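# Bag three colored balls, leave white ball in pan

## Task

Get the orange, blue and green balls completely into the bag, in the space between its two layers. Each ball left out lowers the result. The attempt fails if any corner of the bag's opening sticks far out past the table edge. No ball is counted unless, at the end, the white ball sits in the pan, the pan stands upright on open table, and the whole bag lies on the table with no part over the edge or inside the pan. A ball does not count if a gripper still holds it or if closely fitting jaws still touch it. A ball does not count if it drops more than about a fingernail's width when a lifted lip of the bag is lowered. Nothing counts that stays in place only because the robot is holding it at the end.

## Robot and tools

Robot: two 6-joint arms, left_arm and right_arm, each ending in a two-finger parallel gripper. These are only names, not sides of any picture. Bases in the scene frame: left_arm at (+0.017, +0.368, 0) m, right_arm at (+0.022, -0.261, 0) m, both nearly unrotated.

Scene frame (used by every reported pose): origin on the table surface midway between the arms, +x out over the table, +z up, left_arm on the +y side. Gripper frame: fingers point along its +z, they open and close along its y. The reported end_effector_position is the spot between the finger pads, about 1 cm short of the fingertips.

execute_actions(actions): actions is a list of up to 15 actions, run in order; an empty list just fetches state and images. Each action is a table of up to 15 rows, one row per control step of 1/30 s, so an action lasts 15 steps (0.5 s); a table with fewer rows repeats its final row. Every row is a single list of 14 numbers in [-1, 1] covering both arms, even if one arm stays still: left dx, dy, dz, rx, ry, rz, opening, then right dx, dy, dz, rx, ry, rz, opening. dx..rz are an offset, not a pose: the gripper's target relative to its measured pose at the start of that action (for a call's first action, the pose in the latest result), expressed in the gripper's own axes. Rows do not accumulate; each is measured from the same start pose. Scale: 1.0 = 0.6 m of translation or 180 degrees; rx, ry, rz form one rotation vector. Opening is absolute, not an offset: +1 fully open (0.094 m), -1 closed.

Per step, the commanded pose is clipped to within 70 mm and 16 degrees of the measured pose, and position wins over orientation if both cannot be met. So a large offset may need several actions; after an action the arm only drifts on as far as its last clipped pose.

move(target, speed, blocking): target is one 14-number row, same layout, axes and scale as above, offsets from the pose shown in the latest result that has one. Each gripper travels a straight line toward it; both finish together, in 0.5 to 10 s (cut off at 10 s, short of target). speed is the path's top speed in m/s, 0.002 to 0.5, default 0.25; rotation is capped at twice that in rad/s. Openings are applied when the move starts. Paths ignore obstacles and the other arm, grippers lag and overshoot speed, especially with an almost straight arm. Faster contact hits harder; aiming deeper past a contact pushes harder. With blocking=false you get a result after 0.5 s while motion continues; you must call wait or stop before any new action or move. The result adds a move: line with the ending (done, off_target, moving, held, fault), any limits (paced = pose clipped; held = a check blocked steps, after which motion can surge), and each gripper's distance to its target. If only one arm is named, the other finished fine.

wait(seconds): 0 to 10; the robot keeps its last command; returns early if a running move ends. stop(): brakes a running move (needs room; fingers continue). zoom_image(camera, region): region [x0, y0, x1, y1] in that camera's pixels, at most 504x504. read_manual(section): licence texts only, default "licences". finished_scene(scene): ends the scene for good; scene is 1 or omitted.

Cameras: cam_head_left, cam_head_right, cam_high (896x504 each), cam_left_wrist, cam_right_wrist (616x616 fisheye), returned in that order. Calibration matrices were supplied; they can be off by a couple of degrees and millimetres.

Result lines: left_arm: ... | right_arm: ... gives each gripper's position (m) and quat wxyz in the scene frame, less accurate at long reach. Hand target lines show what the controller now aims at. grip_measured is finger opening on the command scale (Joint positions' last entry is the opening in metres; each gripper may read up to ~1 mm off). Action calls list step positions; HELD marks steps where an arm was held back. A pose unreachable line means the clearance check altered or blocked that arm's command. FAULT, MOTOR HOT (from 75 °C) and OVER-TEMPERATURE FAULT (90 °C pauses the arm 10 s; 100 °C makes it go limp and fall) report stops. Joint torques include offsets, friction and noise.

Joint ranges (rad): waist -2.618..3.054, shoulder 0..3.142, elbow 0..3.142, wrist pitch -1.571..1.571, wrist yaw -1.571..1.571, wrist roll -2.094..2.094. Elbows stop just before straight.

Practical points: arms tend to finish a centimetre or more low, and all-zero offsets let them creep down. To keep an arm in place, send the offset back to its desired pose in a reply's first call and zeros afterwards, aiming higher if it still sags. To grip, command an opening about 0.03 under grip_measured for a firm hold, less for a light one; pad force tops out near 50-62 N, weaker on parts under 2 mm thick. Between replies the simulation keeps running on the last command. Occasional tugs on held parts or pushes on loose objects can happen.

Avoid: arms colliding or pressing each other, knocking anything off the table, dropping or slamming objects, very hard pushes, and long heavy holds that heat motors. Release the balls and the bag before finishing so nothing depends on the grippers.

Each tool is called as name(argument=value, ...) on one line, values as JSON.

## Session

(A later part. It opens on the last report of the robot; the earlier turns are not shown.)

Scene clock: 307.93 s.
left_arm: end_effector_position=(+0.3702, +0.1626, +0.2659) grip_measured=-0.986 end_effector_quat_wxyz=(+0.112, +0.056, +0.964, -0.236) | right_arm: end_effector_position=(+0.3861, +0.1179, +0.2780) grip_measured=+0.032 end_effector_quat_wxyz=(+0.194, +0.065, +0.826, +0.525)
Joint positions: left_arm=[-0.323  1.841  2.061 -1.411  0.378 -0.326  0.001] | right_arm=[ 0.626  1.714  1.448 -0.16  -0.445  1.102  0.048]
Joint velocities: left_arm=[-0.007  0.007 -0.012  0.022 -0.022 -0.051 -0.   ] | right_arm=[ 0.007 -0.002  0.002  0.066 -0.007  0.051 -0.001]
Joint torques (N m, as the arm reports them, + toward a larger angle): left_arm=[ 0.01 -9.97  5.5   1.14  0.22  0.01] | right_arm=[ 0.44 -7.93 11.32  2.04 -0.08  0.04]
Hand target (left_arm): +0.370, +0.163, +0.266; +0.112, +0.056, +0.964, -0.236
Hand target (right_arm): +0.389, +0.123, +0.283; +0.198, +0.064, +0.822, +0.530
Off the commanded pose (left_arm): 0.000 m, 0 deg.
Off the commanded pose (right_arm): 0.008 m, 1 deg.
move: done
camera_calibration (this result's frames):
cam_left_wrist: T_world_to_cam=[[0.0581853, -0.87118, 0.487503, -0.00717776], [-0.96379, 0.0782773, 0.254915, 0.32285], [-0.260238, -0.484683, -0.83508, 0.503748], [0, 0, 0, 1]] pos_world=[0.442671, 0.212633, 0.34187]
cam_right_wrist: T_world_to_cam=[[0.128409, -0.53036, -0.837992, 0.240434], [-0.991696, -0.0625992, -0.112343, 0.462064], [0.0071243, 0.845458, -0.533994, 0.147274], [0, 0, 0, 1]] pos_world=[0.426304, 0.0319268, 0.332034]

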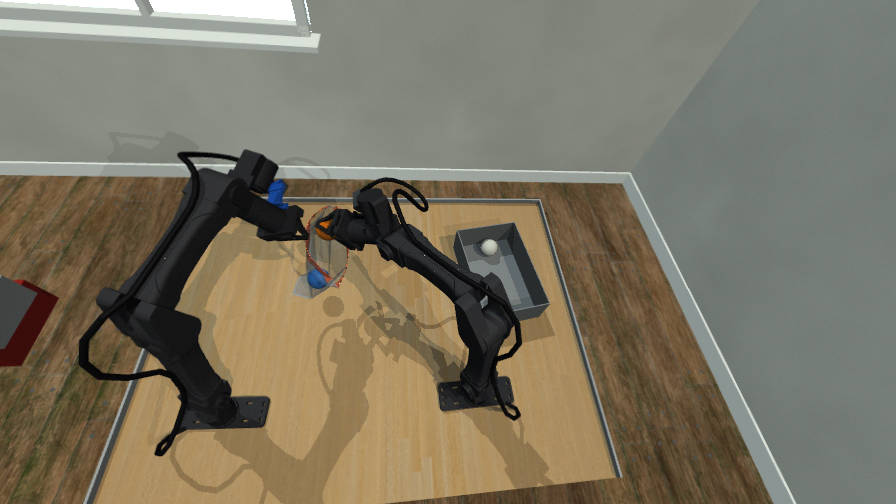

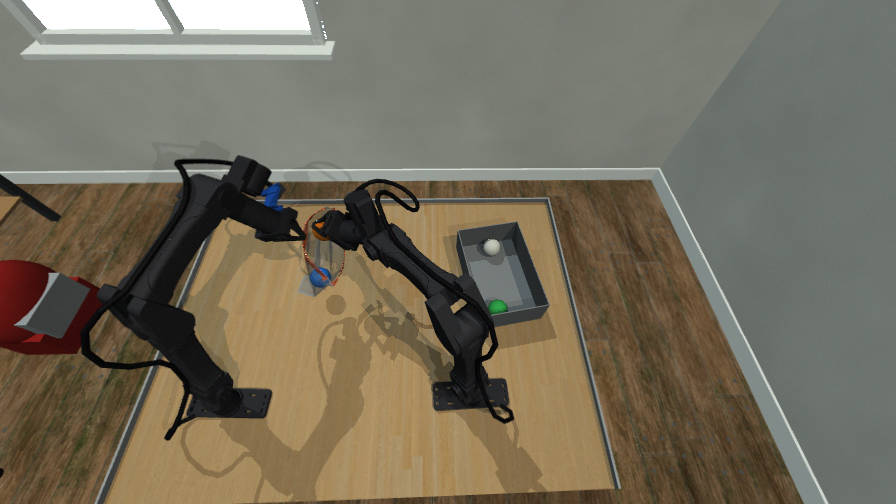

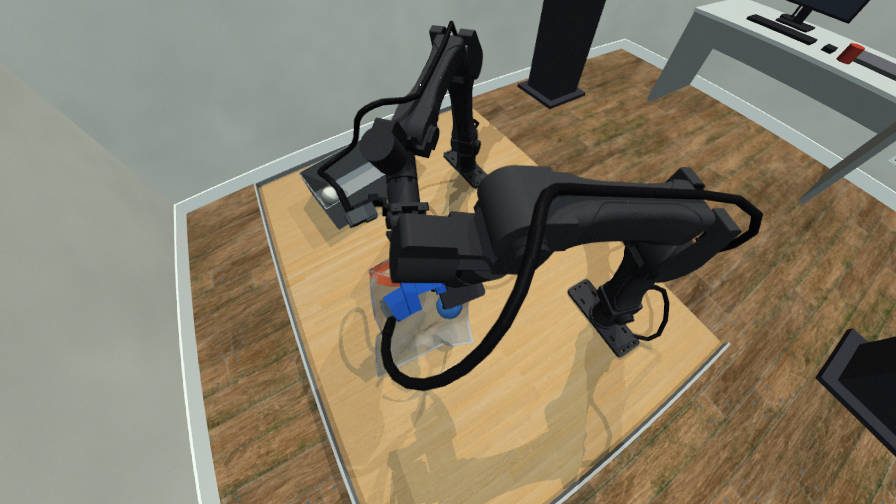

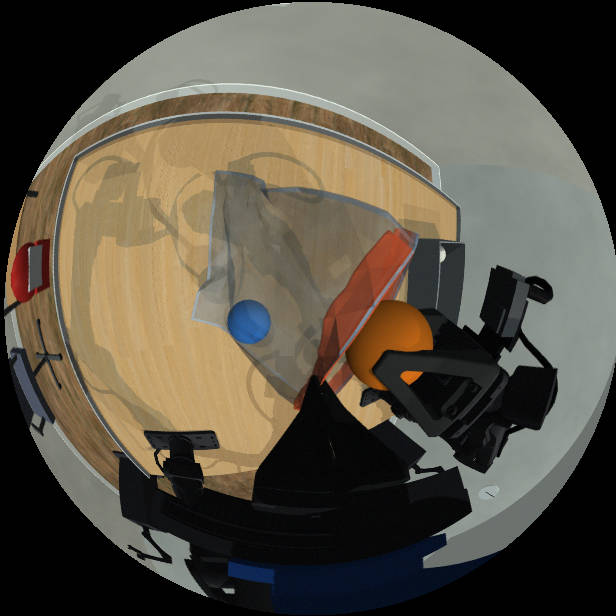

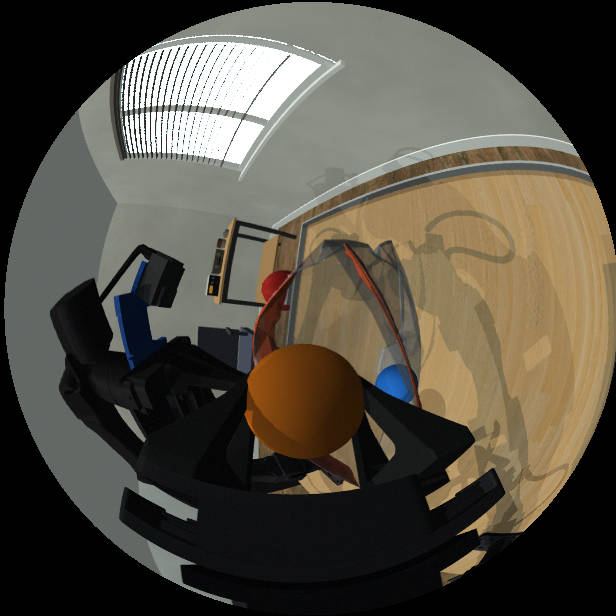

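move(target=[0,0,0,0,0,0,-1,0.014,-0.025,0.025,0,0,0,0.02], speed=0.03)

move(target=[0,0,0,0,0,0,-1,0,0.012,0,0,0,0,0.4], speed=0.03)

Scene clock: 309.27 s.
left_arm: end_effector_position=(+0.3702, +0.1626, +0.2659) grip_measured=-0.986 end_effector_quat_wxyz=(+0.112, +0.056, +0.964, -0.236) | right_arm: end_effector_position=(+0.3855, +0.1217, +0.2715) grip_measured=+0.032 end_effector_quat_wxyz=(+0.202, +0.061, +0.820, +0.531)
Joint positions: left_arm=[-0.323  1.841  2.061 -1.411  0.378 -0.326  0.001] | right_arm=[ 0.636  1.714  1.402 -0.088 -0.434  1.105  0.048]
Joint velocities: left_arm=[-0.017 -0.002  0.007 -0.081  0.081  0.022 -0.   ] | right_arm=[-0.022 -0.007  0.002  0.007 -0.037 -0.022 -0.   ]
Joint torques (N m, as the arm reports them, + toward a larger angle): left_arm=[-0.02 -9.93  5.51  1.17  0.24  0.03] | right_arm=[ 0.77 -7.25  7.91  2.05 -0.09  0.06]
Hand target (left_arm): +0.370, +0.163, +0.266; +0.112, +0.056, +0.964, -0.236
Hand target (right_arm): +0.386, +0.126, +0.257; +0.194, +0.065, +0.826, +0.525
Off the commanded pose (left_arm): 0.000 m, 0 deg.
Off the commanded pose (right_arm): 0.015 m, 1 deg.
move: off_target (right_arm)
camera_calibration (this result's frames):
cam_left_wrist: T_world_to_cam=[[0.0581853, -0.87118, 0.487503, -0.00717776], [-0.96379, 0.0782773, 0.254915, 0.32285], [-0.260238, -0.484683, -0.83508, 0.503748], [0, 0, 0, 1]] pos_world=[0.442671, 0.212633, 0.34187]
cam_right_wrist: T_world_to_cam=[[0.145375, -0.519192, -0.842203, 0.230283], [-0.98919, -0.0597647, -0.133904, 0.465493], [0.019188, 0.852566, -0.522268, 0.131855], [0, 0, 0, 1]] pos_world=[0.424454, 0.034966, 0.32514]

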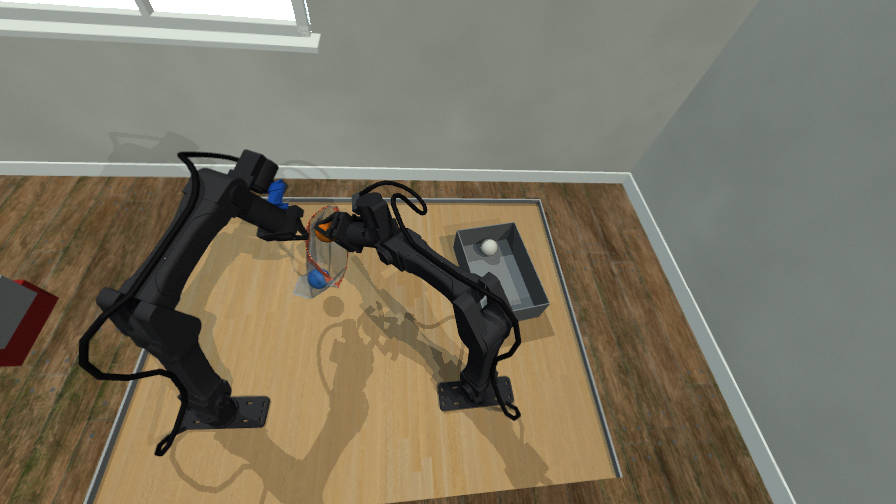

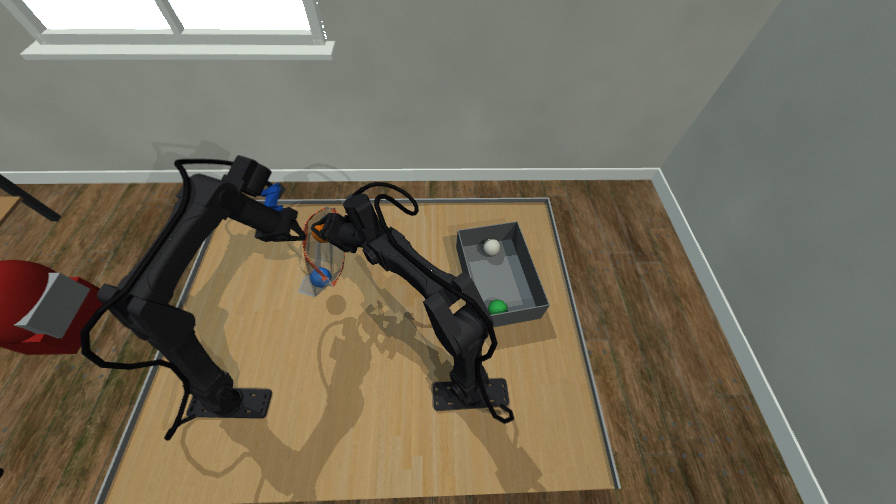

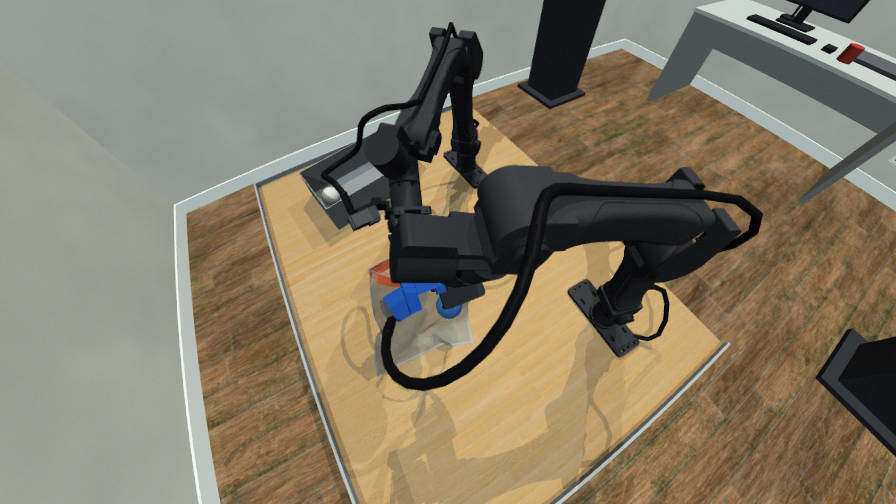

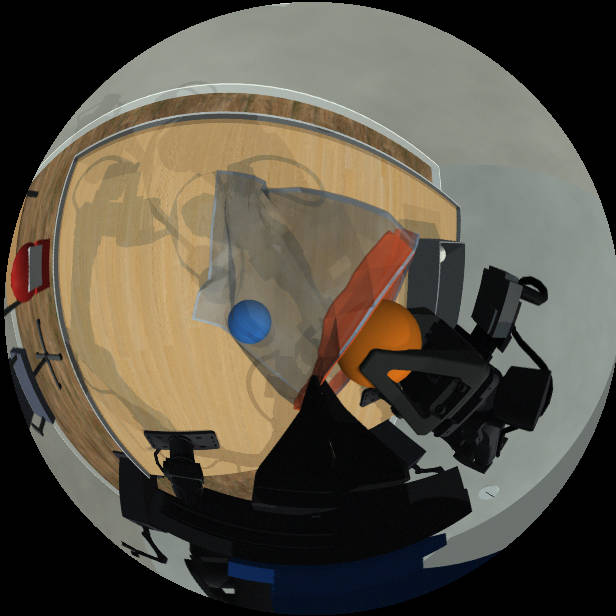

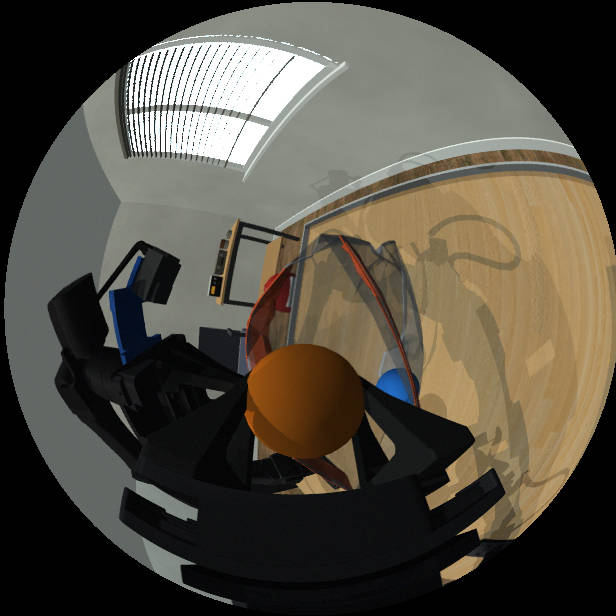

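Scene clock: 309.97 s.
left_arm: end_effector_position=(+0.3702, +0.1626, +0.2659) grip_measured=-0.986 end_effector_quat_wxyz=(+0.112, +0.056, +0.964, -0.236) | right_arm: end_effector_position=(+0.3860, +0.1215, +0.2715) grip_measured=+0.399 end_effector_quat_wxyz=(+0.204, +0.062, +0.820, +0.531)
Joint positions: left_arm=[-0.323  1.841  2.061 -1.411  0.378 -0.326  0.001] | right_arm=[ 0.636  1.714  1.402 -0.088 -0.431  1.105  0.066]
Joint velocities: left_arm=[-0.012  0.022  0.002 -0.007 -0.051  0.051  0.002] | right_arm=[-0.002 -0.007  0.007 -0.007  0.007 -0.051 -0.001]
Joint torques (N m, as the arm reports them, + toward a larger angle): left_arm=[ -0.02 -10.04   5.43   1.16   0.26   0.03] | right_arm=[ 0.71 -8.92 11.64  1.82 -0.07  0.05]
Hand target (left_arm): +0.370, +0.163, +0.266; +0.112, +0.056, +0.964, -0.237
Hand target (right_arm): +0.384, +0.125, +0.278; +0.202, +0.061, +0.820, +0.532
Off the commanded pose (left_arm): 0.000 m, 0 deg.
Off the commanded pose (right_arm): 0.007 m, 0 deg.
move: done
camera_calibration (this result's frames):
cam_left_wrist: T_world_to_cam=[[0.0581853, -0.87118, 0.487503, -0.00717776], [-0.96379, 0.0782773, 0.254915, 0.32285], [-0.260238, -0.484683, -0.83508, 0.503748], [0, 0, 0, 1]] pos_world=[0.442671, 0.212633, 0.34187]
cam_right_wrist: T_world_to_cam=[[0.144785, -0.520187, -0.841691, 0.230291], [-0.989216, -0.0570776, -0.134887, 0.46592], [0.0221246, 0.852143, -0.522841, 0.131117], [0, 0, 0, 1]] pos_world=[0.424652, 0.0346574, 0.325234]

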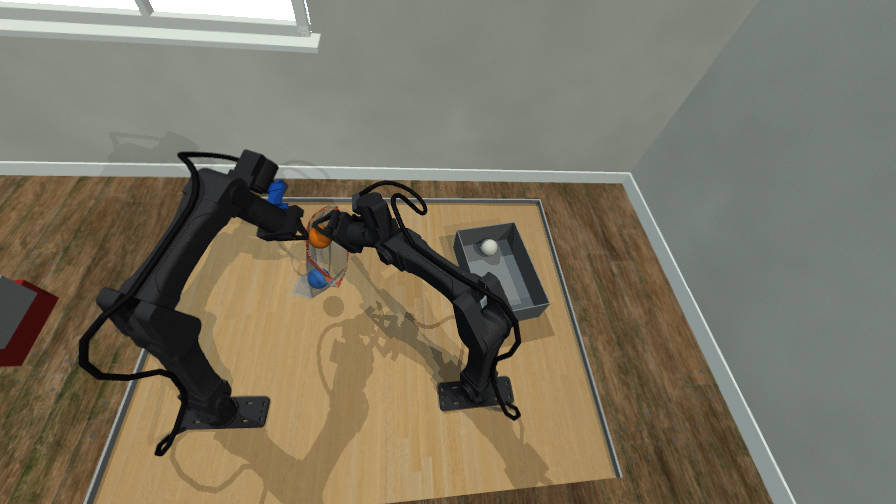

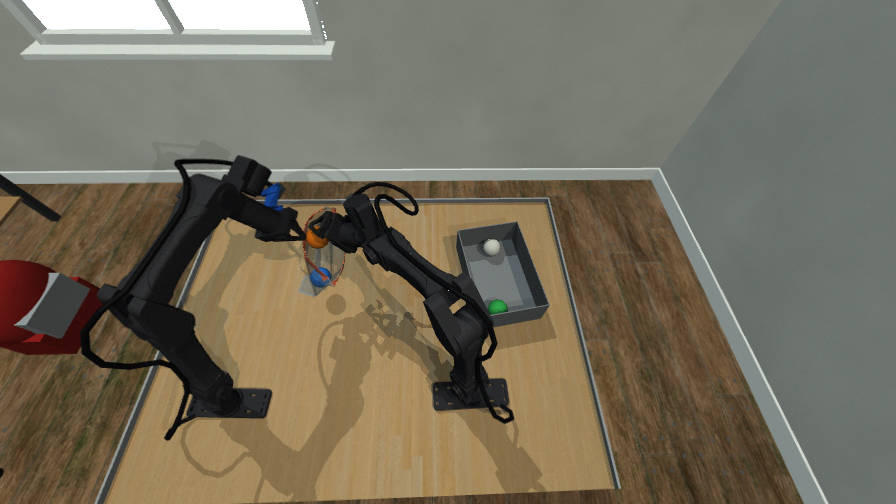

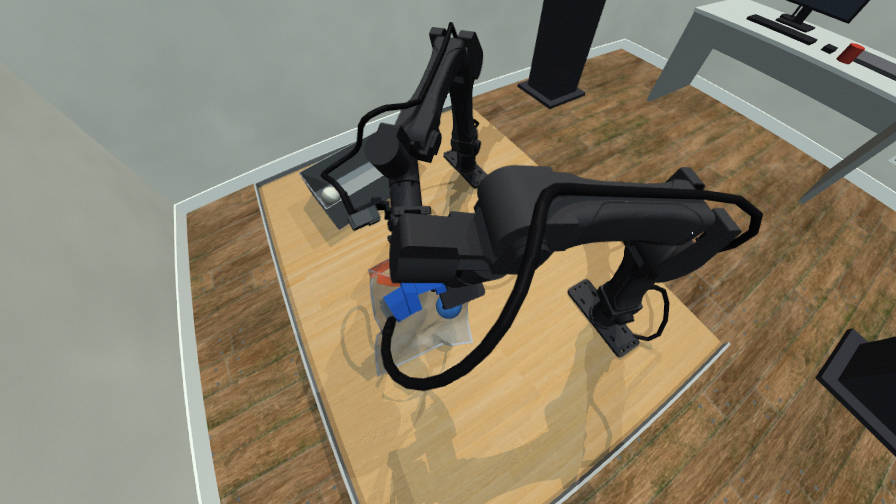

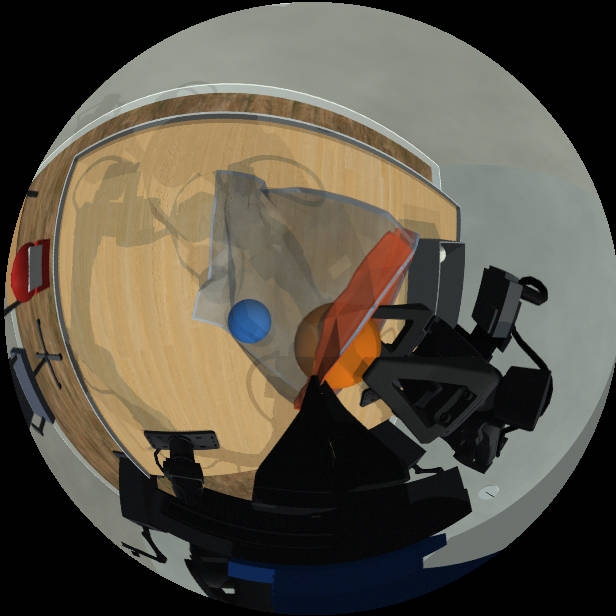

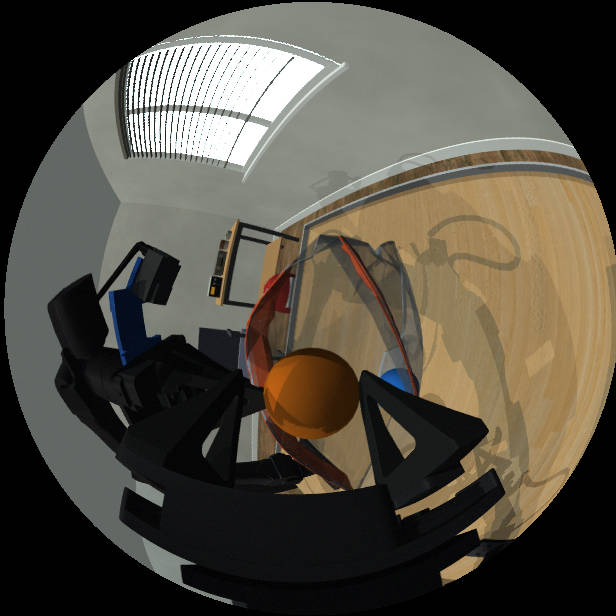

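Ball is rolling off the lower finger against the far sheet. Retract slowly.

move(target=[0,0,0,0,0,0,-1,0,0.015,-0.06,0,0,0,0.5], speed=0.02)

Scene clock: 312.30 s.
left_arm: end_effector_position=(+0.3702, +0.1626, +0.2659) grip_measured=-0.986 end_effector_quat_wxyz=(+0.112, +0.056, +0.964, -0.236) | right_arm: end_effector_position=(+0.3751, +0.1024, +0.2919) grip_measured=+0.499 end_effector_quat_wxyz=(+0.205, +0.063, +0.817, +0.536)
Joint positions: left_arm=[-0.323  1.841  2.061 -1.411  0.378 -0.326  0.001] | right_arm=[ 0.612  1.63   1.38  -0.139 -0.455  1.105  0.07 ]
Joint velocities: left_arm=[-0.002  0.002 -0.012 -0.007 -0.007  0.007 -0.001] | right_arm=[ 0.032 -0.002  0.007 -0.066 -0.037  0.037  0.001]
Joint torques (N m, as the arm reports them, + toward a larger angle): left_arm=[-0.03 -9.96  5.55  1.16  0.24  0.03] | right_arm=[ -0.75 -10.3    7.79   1.8   -0.17  -0.11]
Hand target (left_arm): +0.370, +0.163, +0.266; +0.112, +0.056, +0.964, -0.236
Hand target (right_arm): +0.371, +0.095, +0.292; +0.204, +0.062, +0.820, +0.531
Off the commanded pose (left_arm): 0.000 m, 0 deg.
Off the commanded pose (right_arm): 0.009 m, 1 deg.
move: done
camera_calibration (this result's frames):
cam_left_wrist: T_world_to_cam=[[0.0581853, -0.87118, 0.487503, -0.00717776], [-0.96379, 0.0782773, 0.254915, 0.32285], [-0.260238, -0.484683, -0.83508, 0.503748], [0, 0, 0, 1]] pos_world=[0.442671, 0.212633, 0.34187]
cam_right_wrist: T_world_to_cam=[[0.145364, -0.509503, -0.848101, 0.239705], [-0.989061, -0.053127, -0.137608, 0.457143], [0.0250547, 0.858827, -0.511653, 0.153247], [0, 0, 0, 1]] pos_world=[0.413459, 0.0148042, 0.34461]

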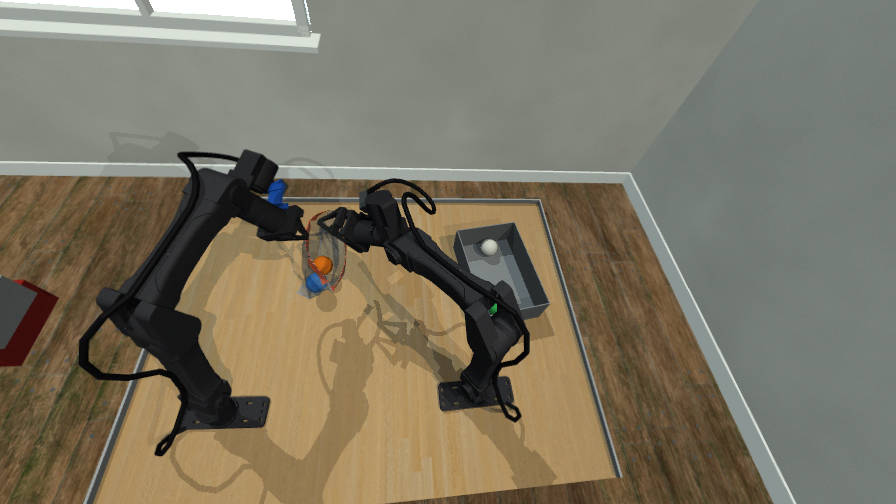

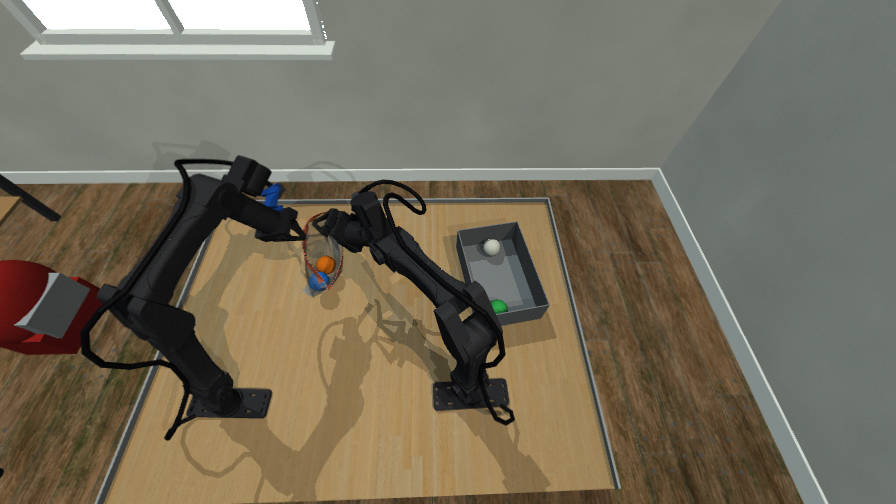

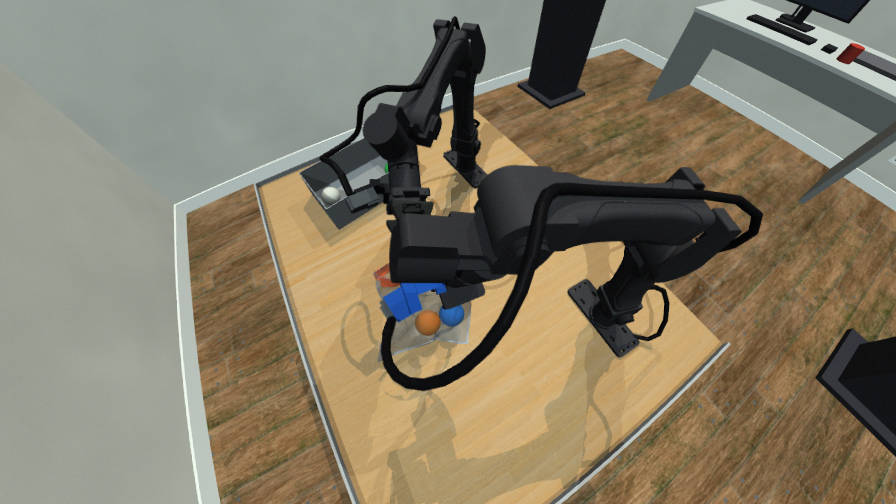

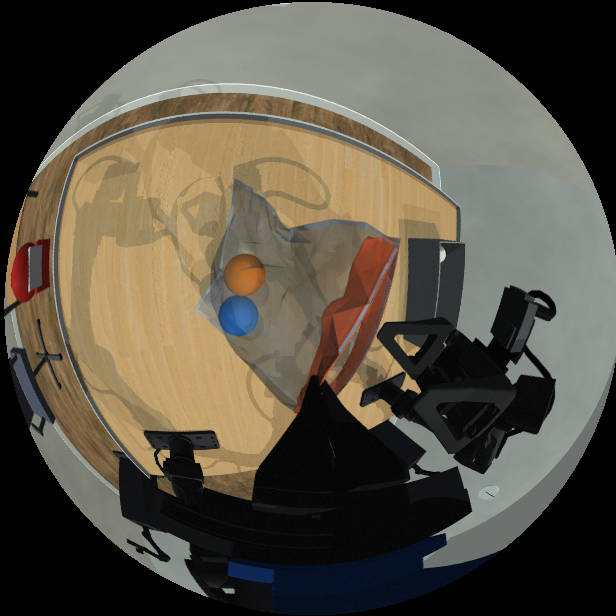

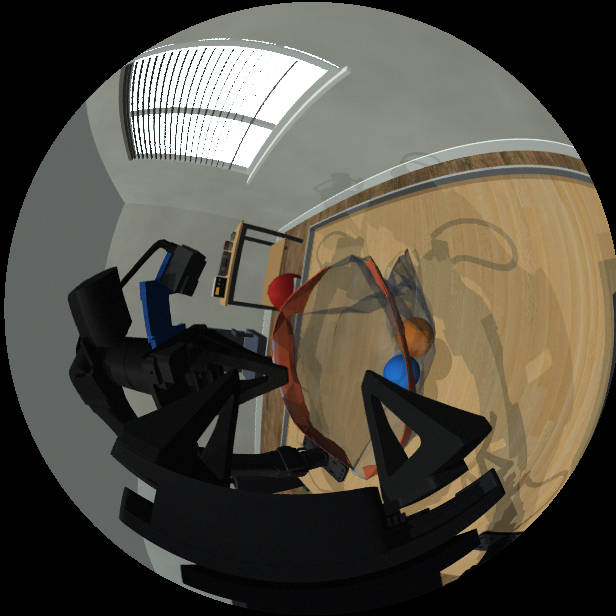

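move(target=[0,0,0,0,0,0,-1,-0.036,-0.507,-0.663,0.364,0.139,-0.043,0.5], speed=0.2)

Scene clock: 316.57 s.
left_arm: end_effector_position=(+0.3702, +0.1626, +0.2659) grip_measured=-0.986 end_effector_quat_wxyz=(+0.112, +0.056, +0.964, -0.236) | right_arm: end_effector_position=(+0.2770, -0.3706, +0.1731) grip_measured=+0.499 end_effector_quat_wxyz=(+0.017, +0.005, +1.000, -0.020)
Joint positions: left_arm=[-0.323  1.841  2.061 -1.411  0.378 -0.326  0.001] | right_arm=[-0.422  1.56   1.474 -1.438  0.025 -0.383  0.07 ]
Joint velocities: left_arm=[-0.002  0.002 -0.007 -0.022  0.007 -0.022 -0.001] | right_arm=[-0.002  0.002 -0.007  0.007 -0.022 -0.081 -0.001]
Joint torques (N m, as the arm reports them, + toward a larger angle): left_arm=[ 0.   -9.97  5.45  1.18  0.23 -0.01] | right_arm=[-0.47 -4.76  5.4   0.77  0.03 -0.08]
Hand target (left_arm): +0.370, +0.163, +0.266; +0.112, +0.056, +0.964, -0.236
Hand target (right_arm): +0.276, -0.373, +0.164; +0.005, +0.001, +1.000, -0.018
Off the commanded pose (left_arm): 0.000 m, 0 deg.
Off the commanded pose (right_arm): 0.015 m, 3 deg.
move: off_target (right_arm)
camera_calibration (this result's frames):
cam_left_wrist: T_world_to_cam=[[0.0581853, -0.87118, 0.487503, -0.00717776], [-0.96379, 0.0782773, 0.254915, 0.32285], [-0.260238, -0.484683, -0.83508, 0.503748], [0, 0, 0, 1]] pos_world=[0.442671, 0.212633, 0.34187]
cam_right_wrist: T_world_to_cam=[[0.0582521, -0.990132, 0.127454, -0.410615], [-0.930665, -0.00766715, 0.365792, 0.23217], [-0.361205, -0.139925, -0.921928, 0.309017], [0, 0, 0, 1]] pos_world=[0.35161, -0.361544, 0.252301]

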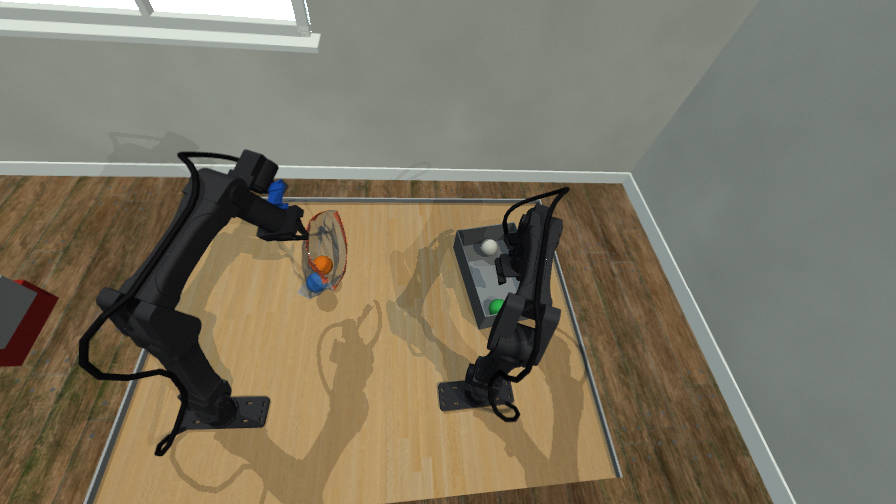

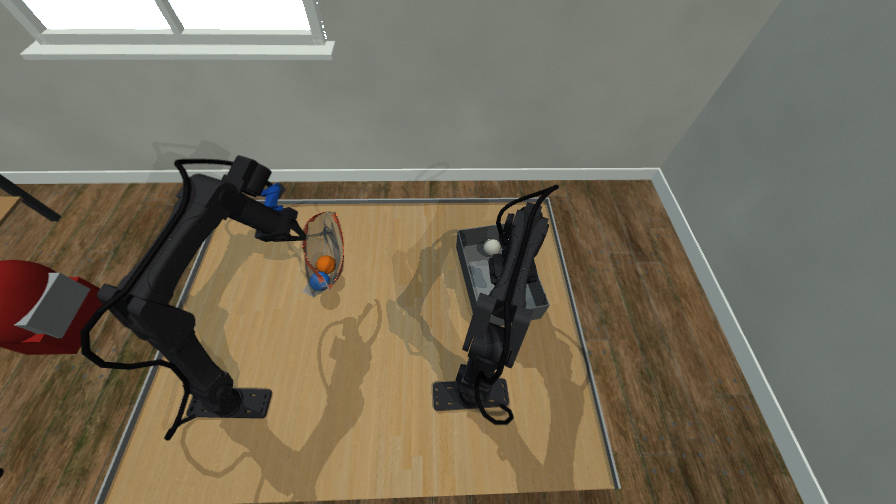

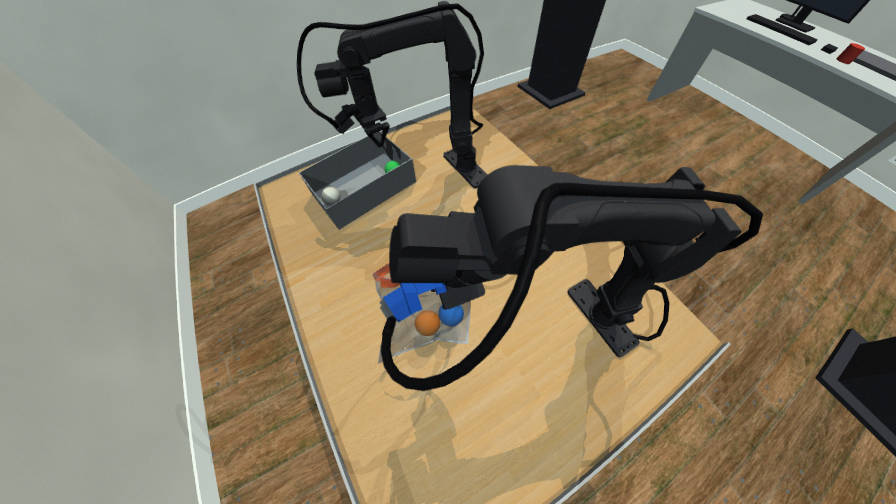

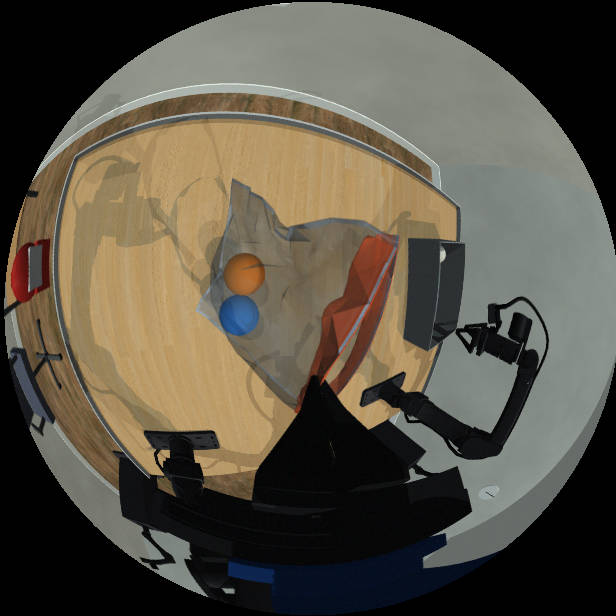

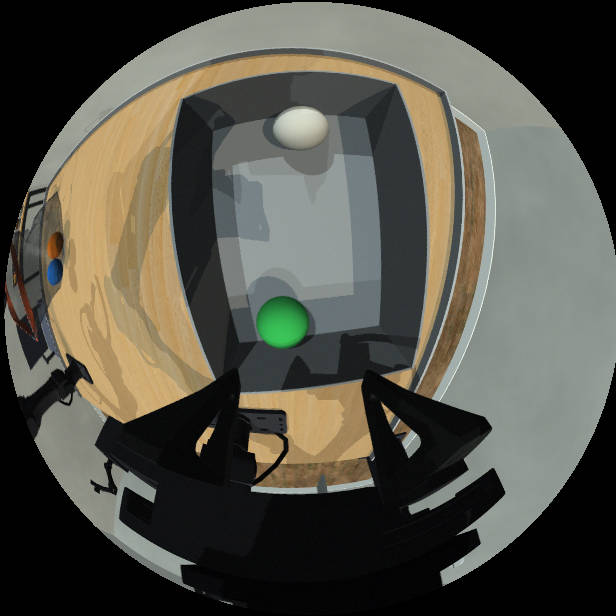

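move(target=[0,0,0,0,0,0,-1, 0.022,0.028,0.19,0,0,0,0.5], speed=0.08)

Scene clock: 319.70 s.
left_arm: end_effector_position=(+0.3702, +0.1626, +0.2659) grip_measured=-0.986 end_effector_quat_wxyz=(+0.112, +0.056, +0.964, -0.236) | right_arm: end_effector_position=(+0.2671, -0.3598, +0.0578) grip_measured=+0.499 end_effector_quat_wxyz=(+0.009, +0.003, +1.000, -0.018)
Joint positions: left_arm=[-0.323  1.841  2.061 -1.411  0.378 -0.326  0.001] | right_arm=[-0.398  1.56   1.012 -0.994  0.027 -0.361  0.07 ]
Joint velocities: left_arm=[-0.007 -0.002 -0.017 -0.007 -0.051  0.022 -0.   ] | right_arm=[ 0.002 -0.007  0.002 -0.022 -0.051 -0.007  0.   ]
Joint torques (N m, as the arm reports them, + toward a larger angle): left_arm=[-0.07 -9.9   5.42  1.17  0.24  0.  ] | right_arm=[ 0.82 -6.91  5.85  0.73 -0.01  0.11]
Hand target (left_arm): +0.370, +0.163, +0.266; +0.112, +0.056, +0.964, -0.236
Hand target (right_arm): +0.269, -0.358, +0.058; +0.017, +0.004, +1.000, -0.020
Off the commanded pose (left_arm): 0.000 m, 0 deg.
Off the commanded pose (right_arm): 0.002 m, 1 deg.
move: done
camera_calibration (this result's frames):
cam_left_wrist: T_world_to_cam=[[0.0581853, -0.87118, 0.487503, -0.00717776], [-0.96379, 0.0782773, 0.254915, 0.32285], [-0.260238, -0.484683, -0.83508, 0.503748], [0, 0, 0, 1]] pos_world=[0.442671, 0.212633, 0.34187]
cam_right_wrist: T_world_to_cam=[[0.0628532, -0.990672, 0.120909, -0.385713], [-0.924654, -0.0122119, 0.380612, 0.261117], [-0.375585, -0.135722, -0.916796, 0.205706], [0, 0, 0, 1]] pos_world=[0.342946, -0.351007, 0.135843]

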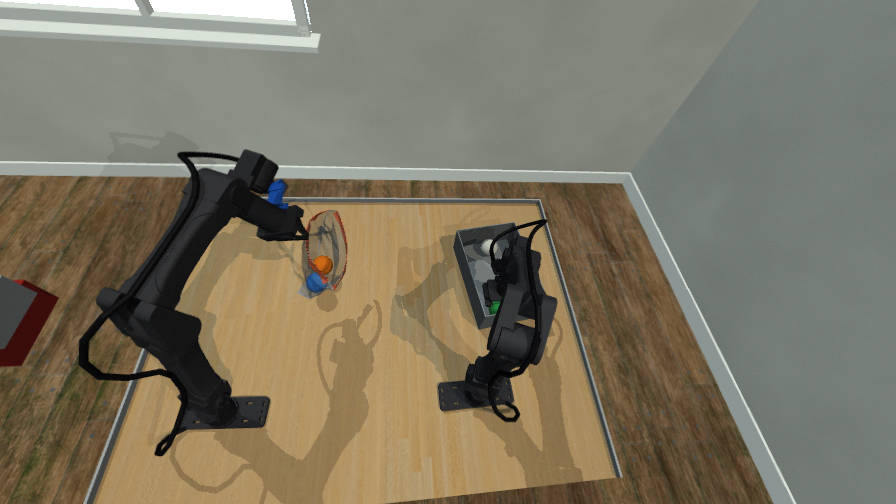

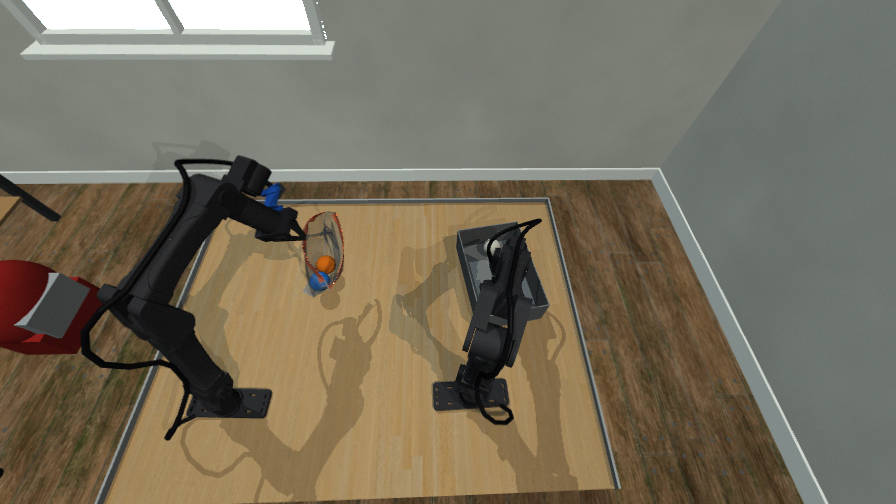

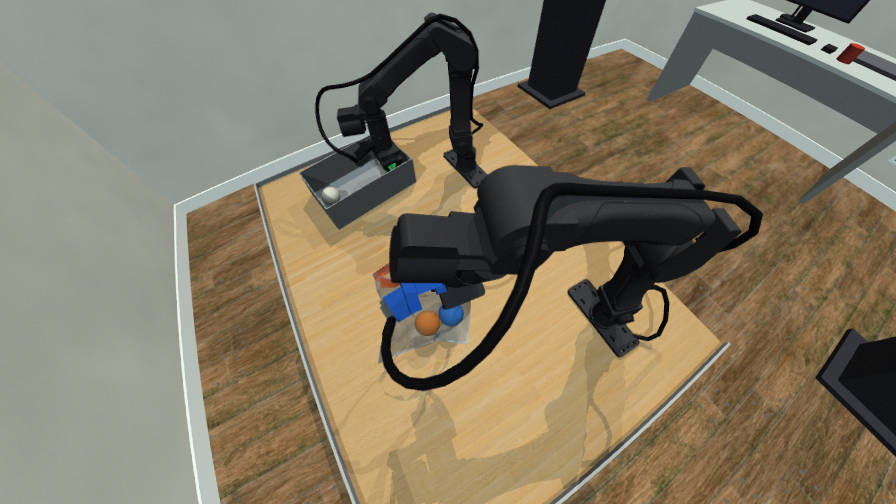

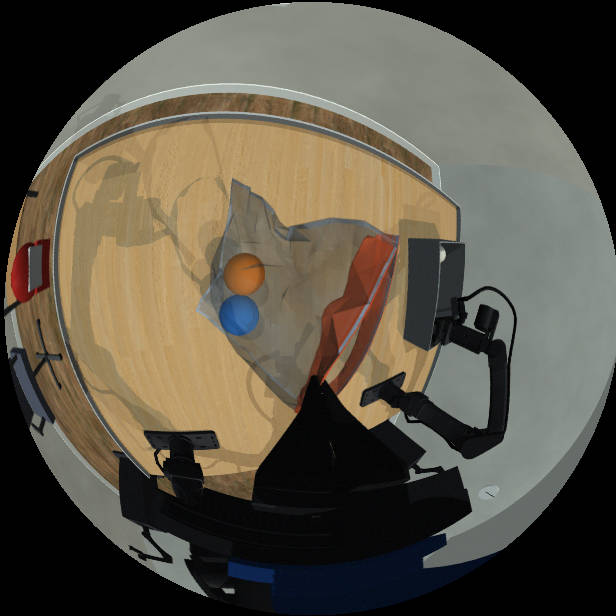

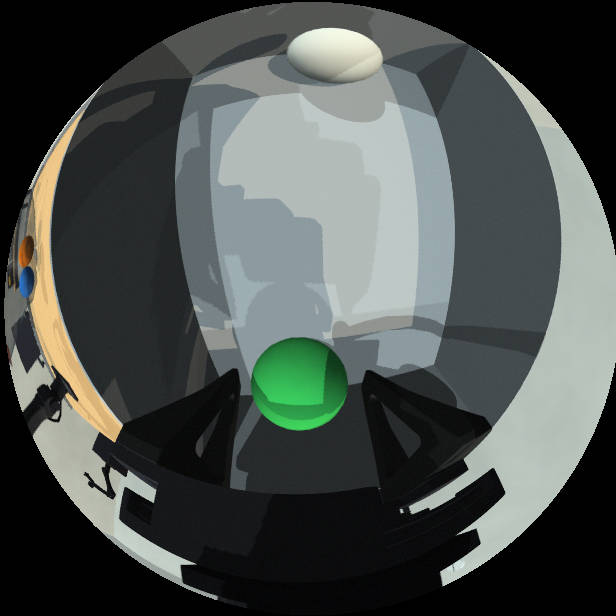

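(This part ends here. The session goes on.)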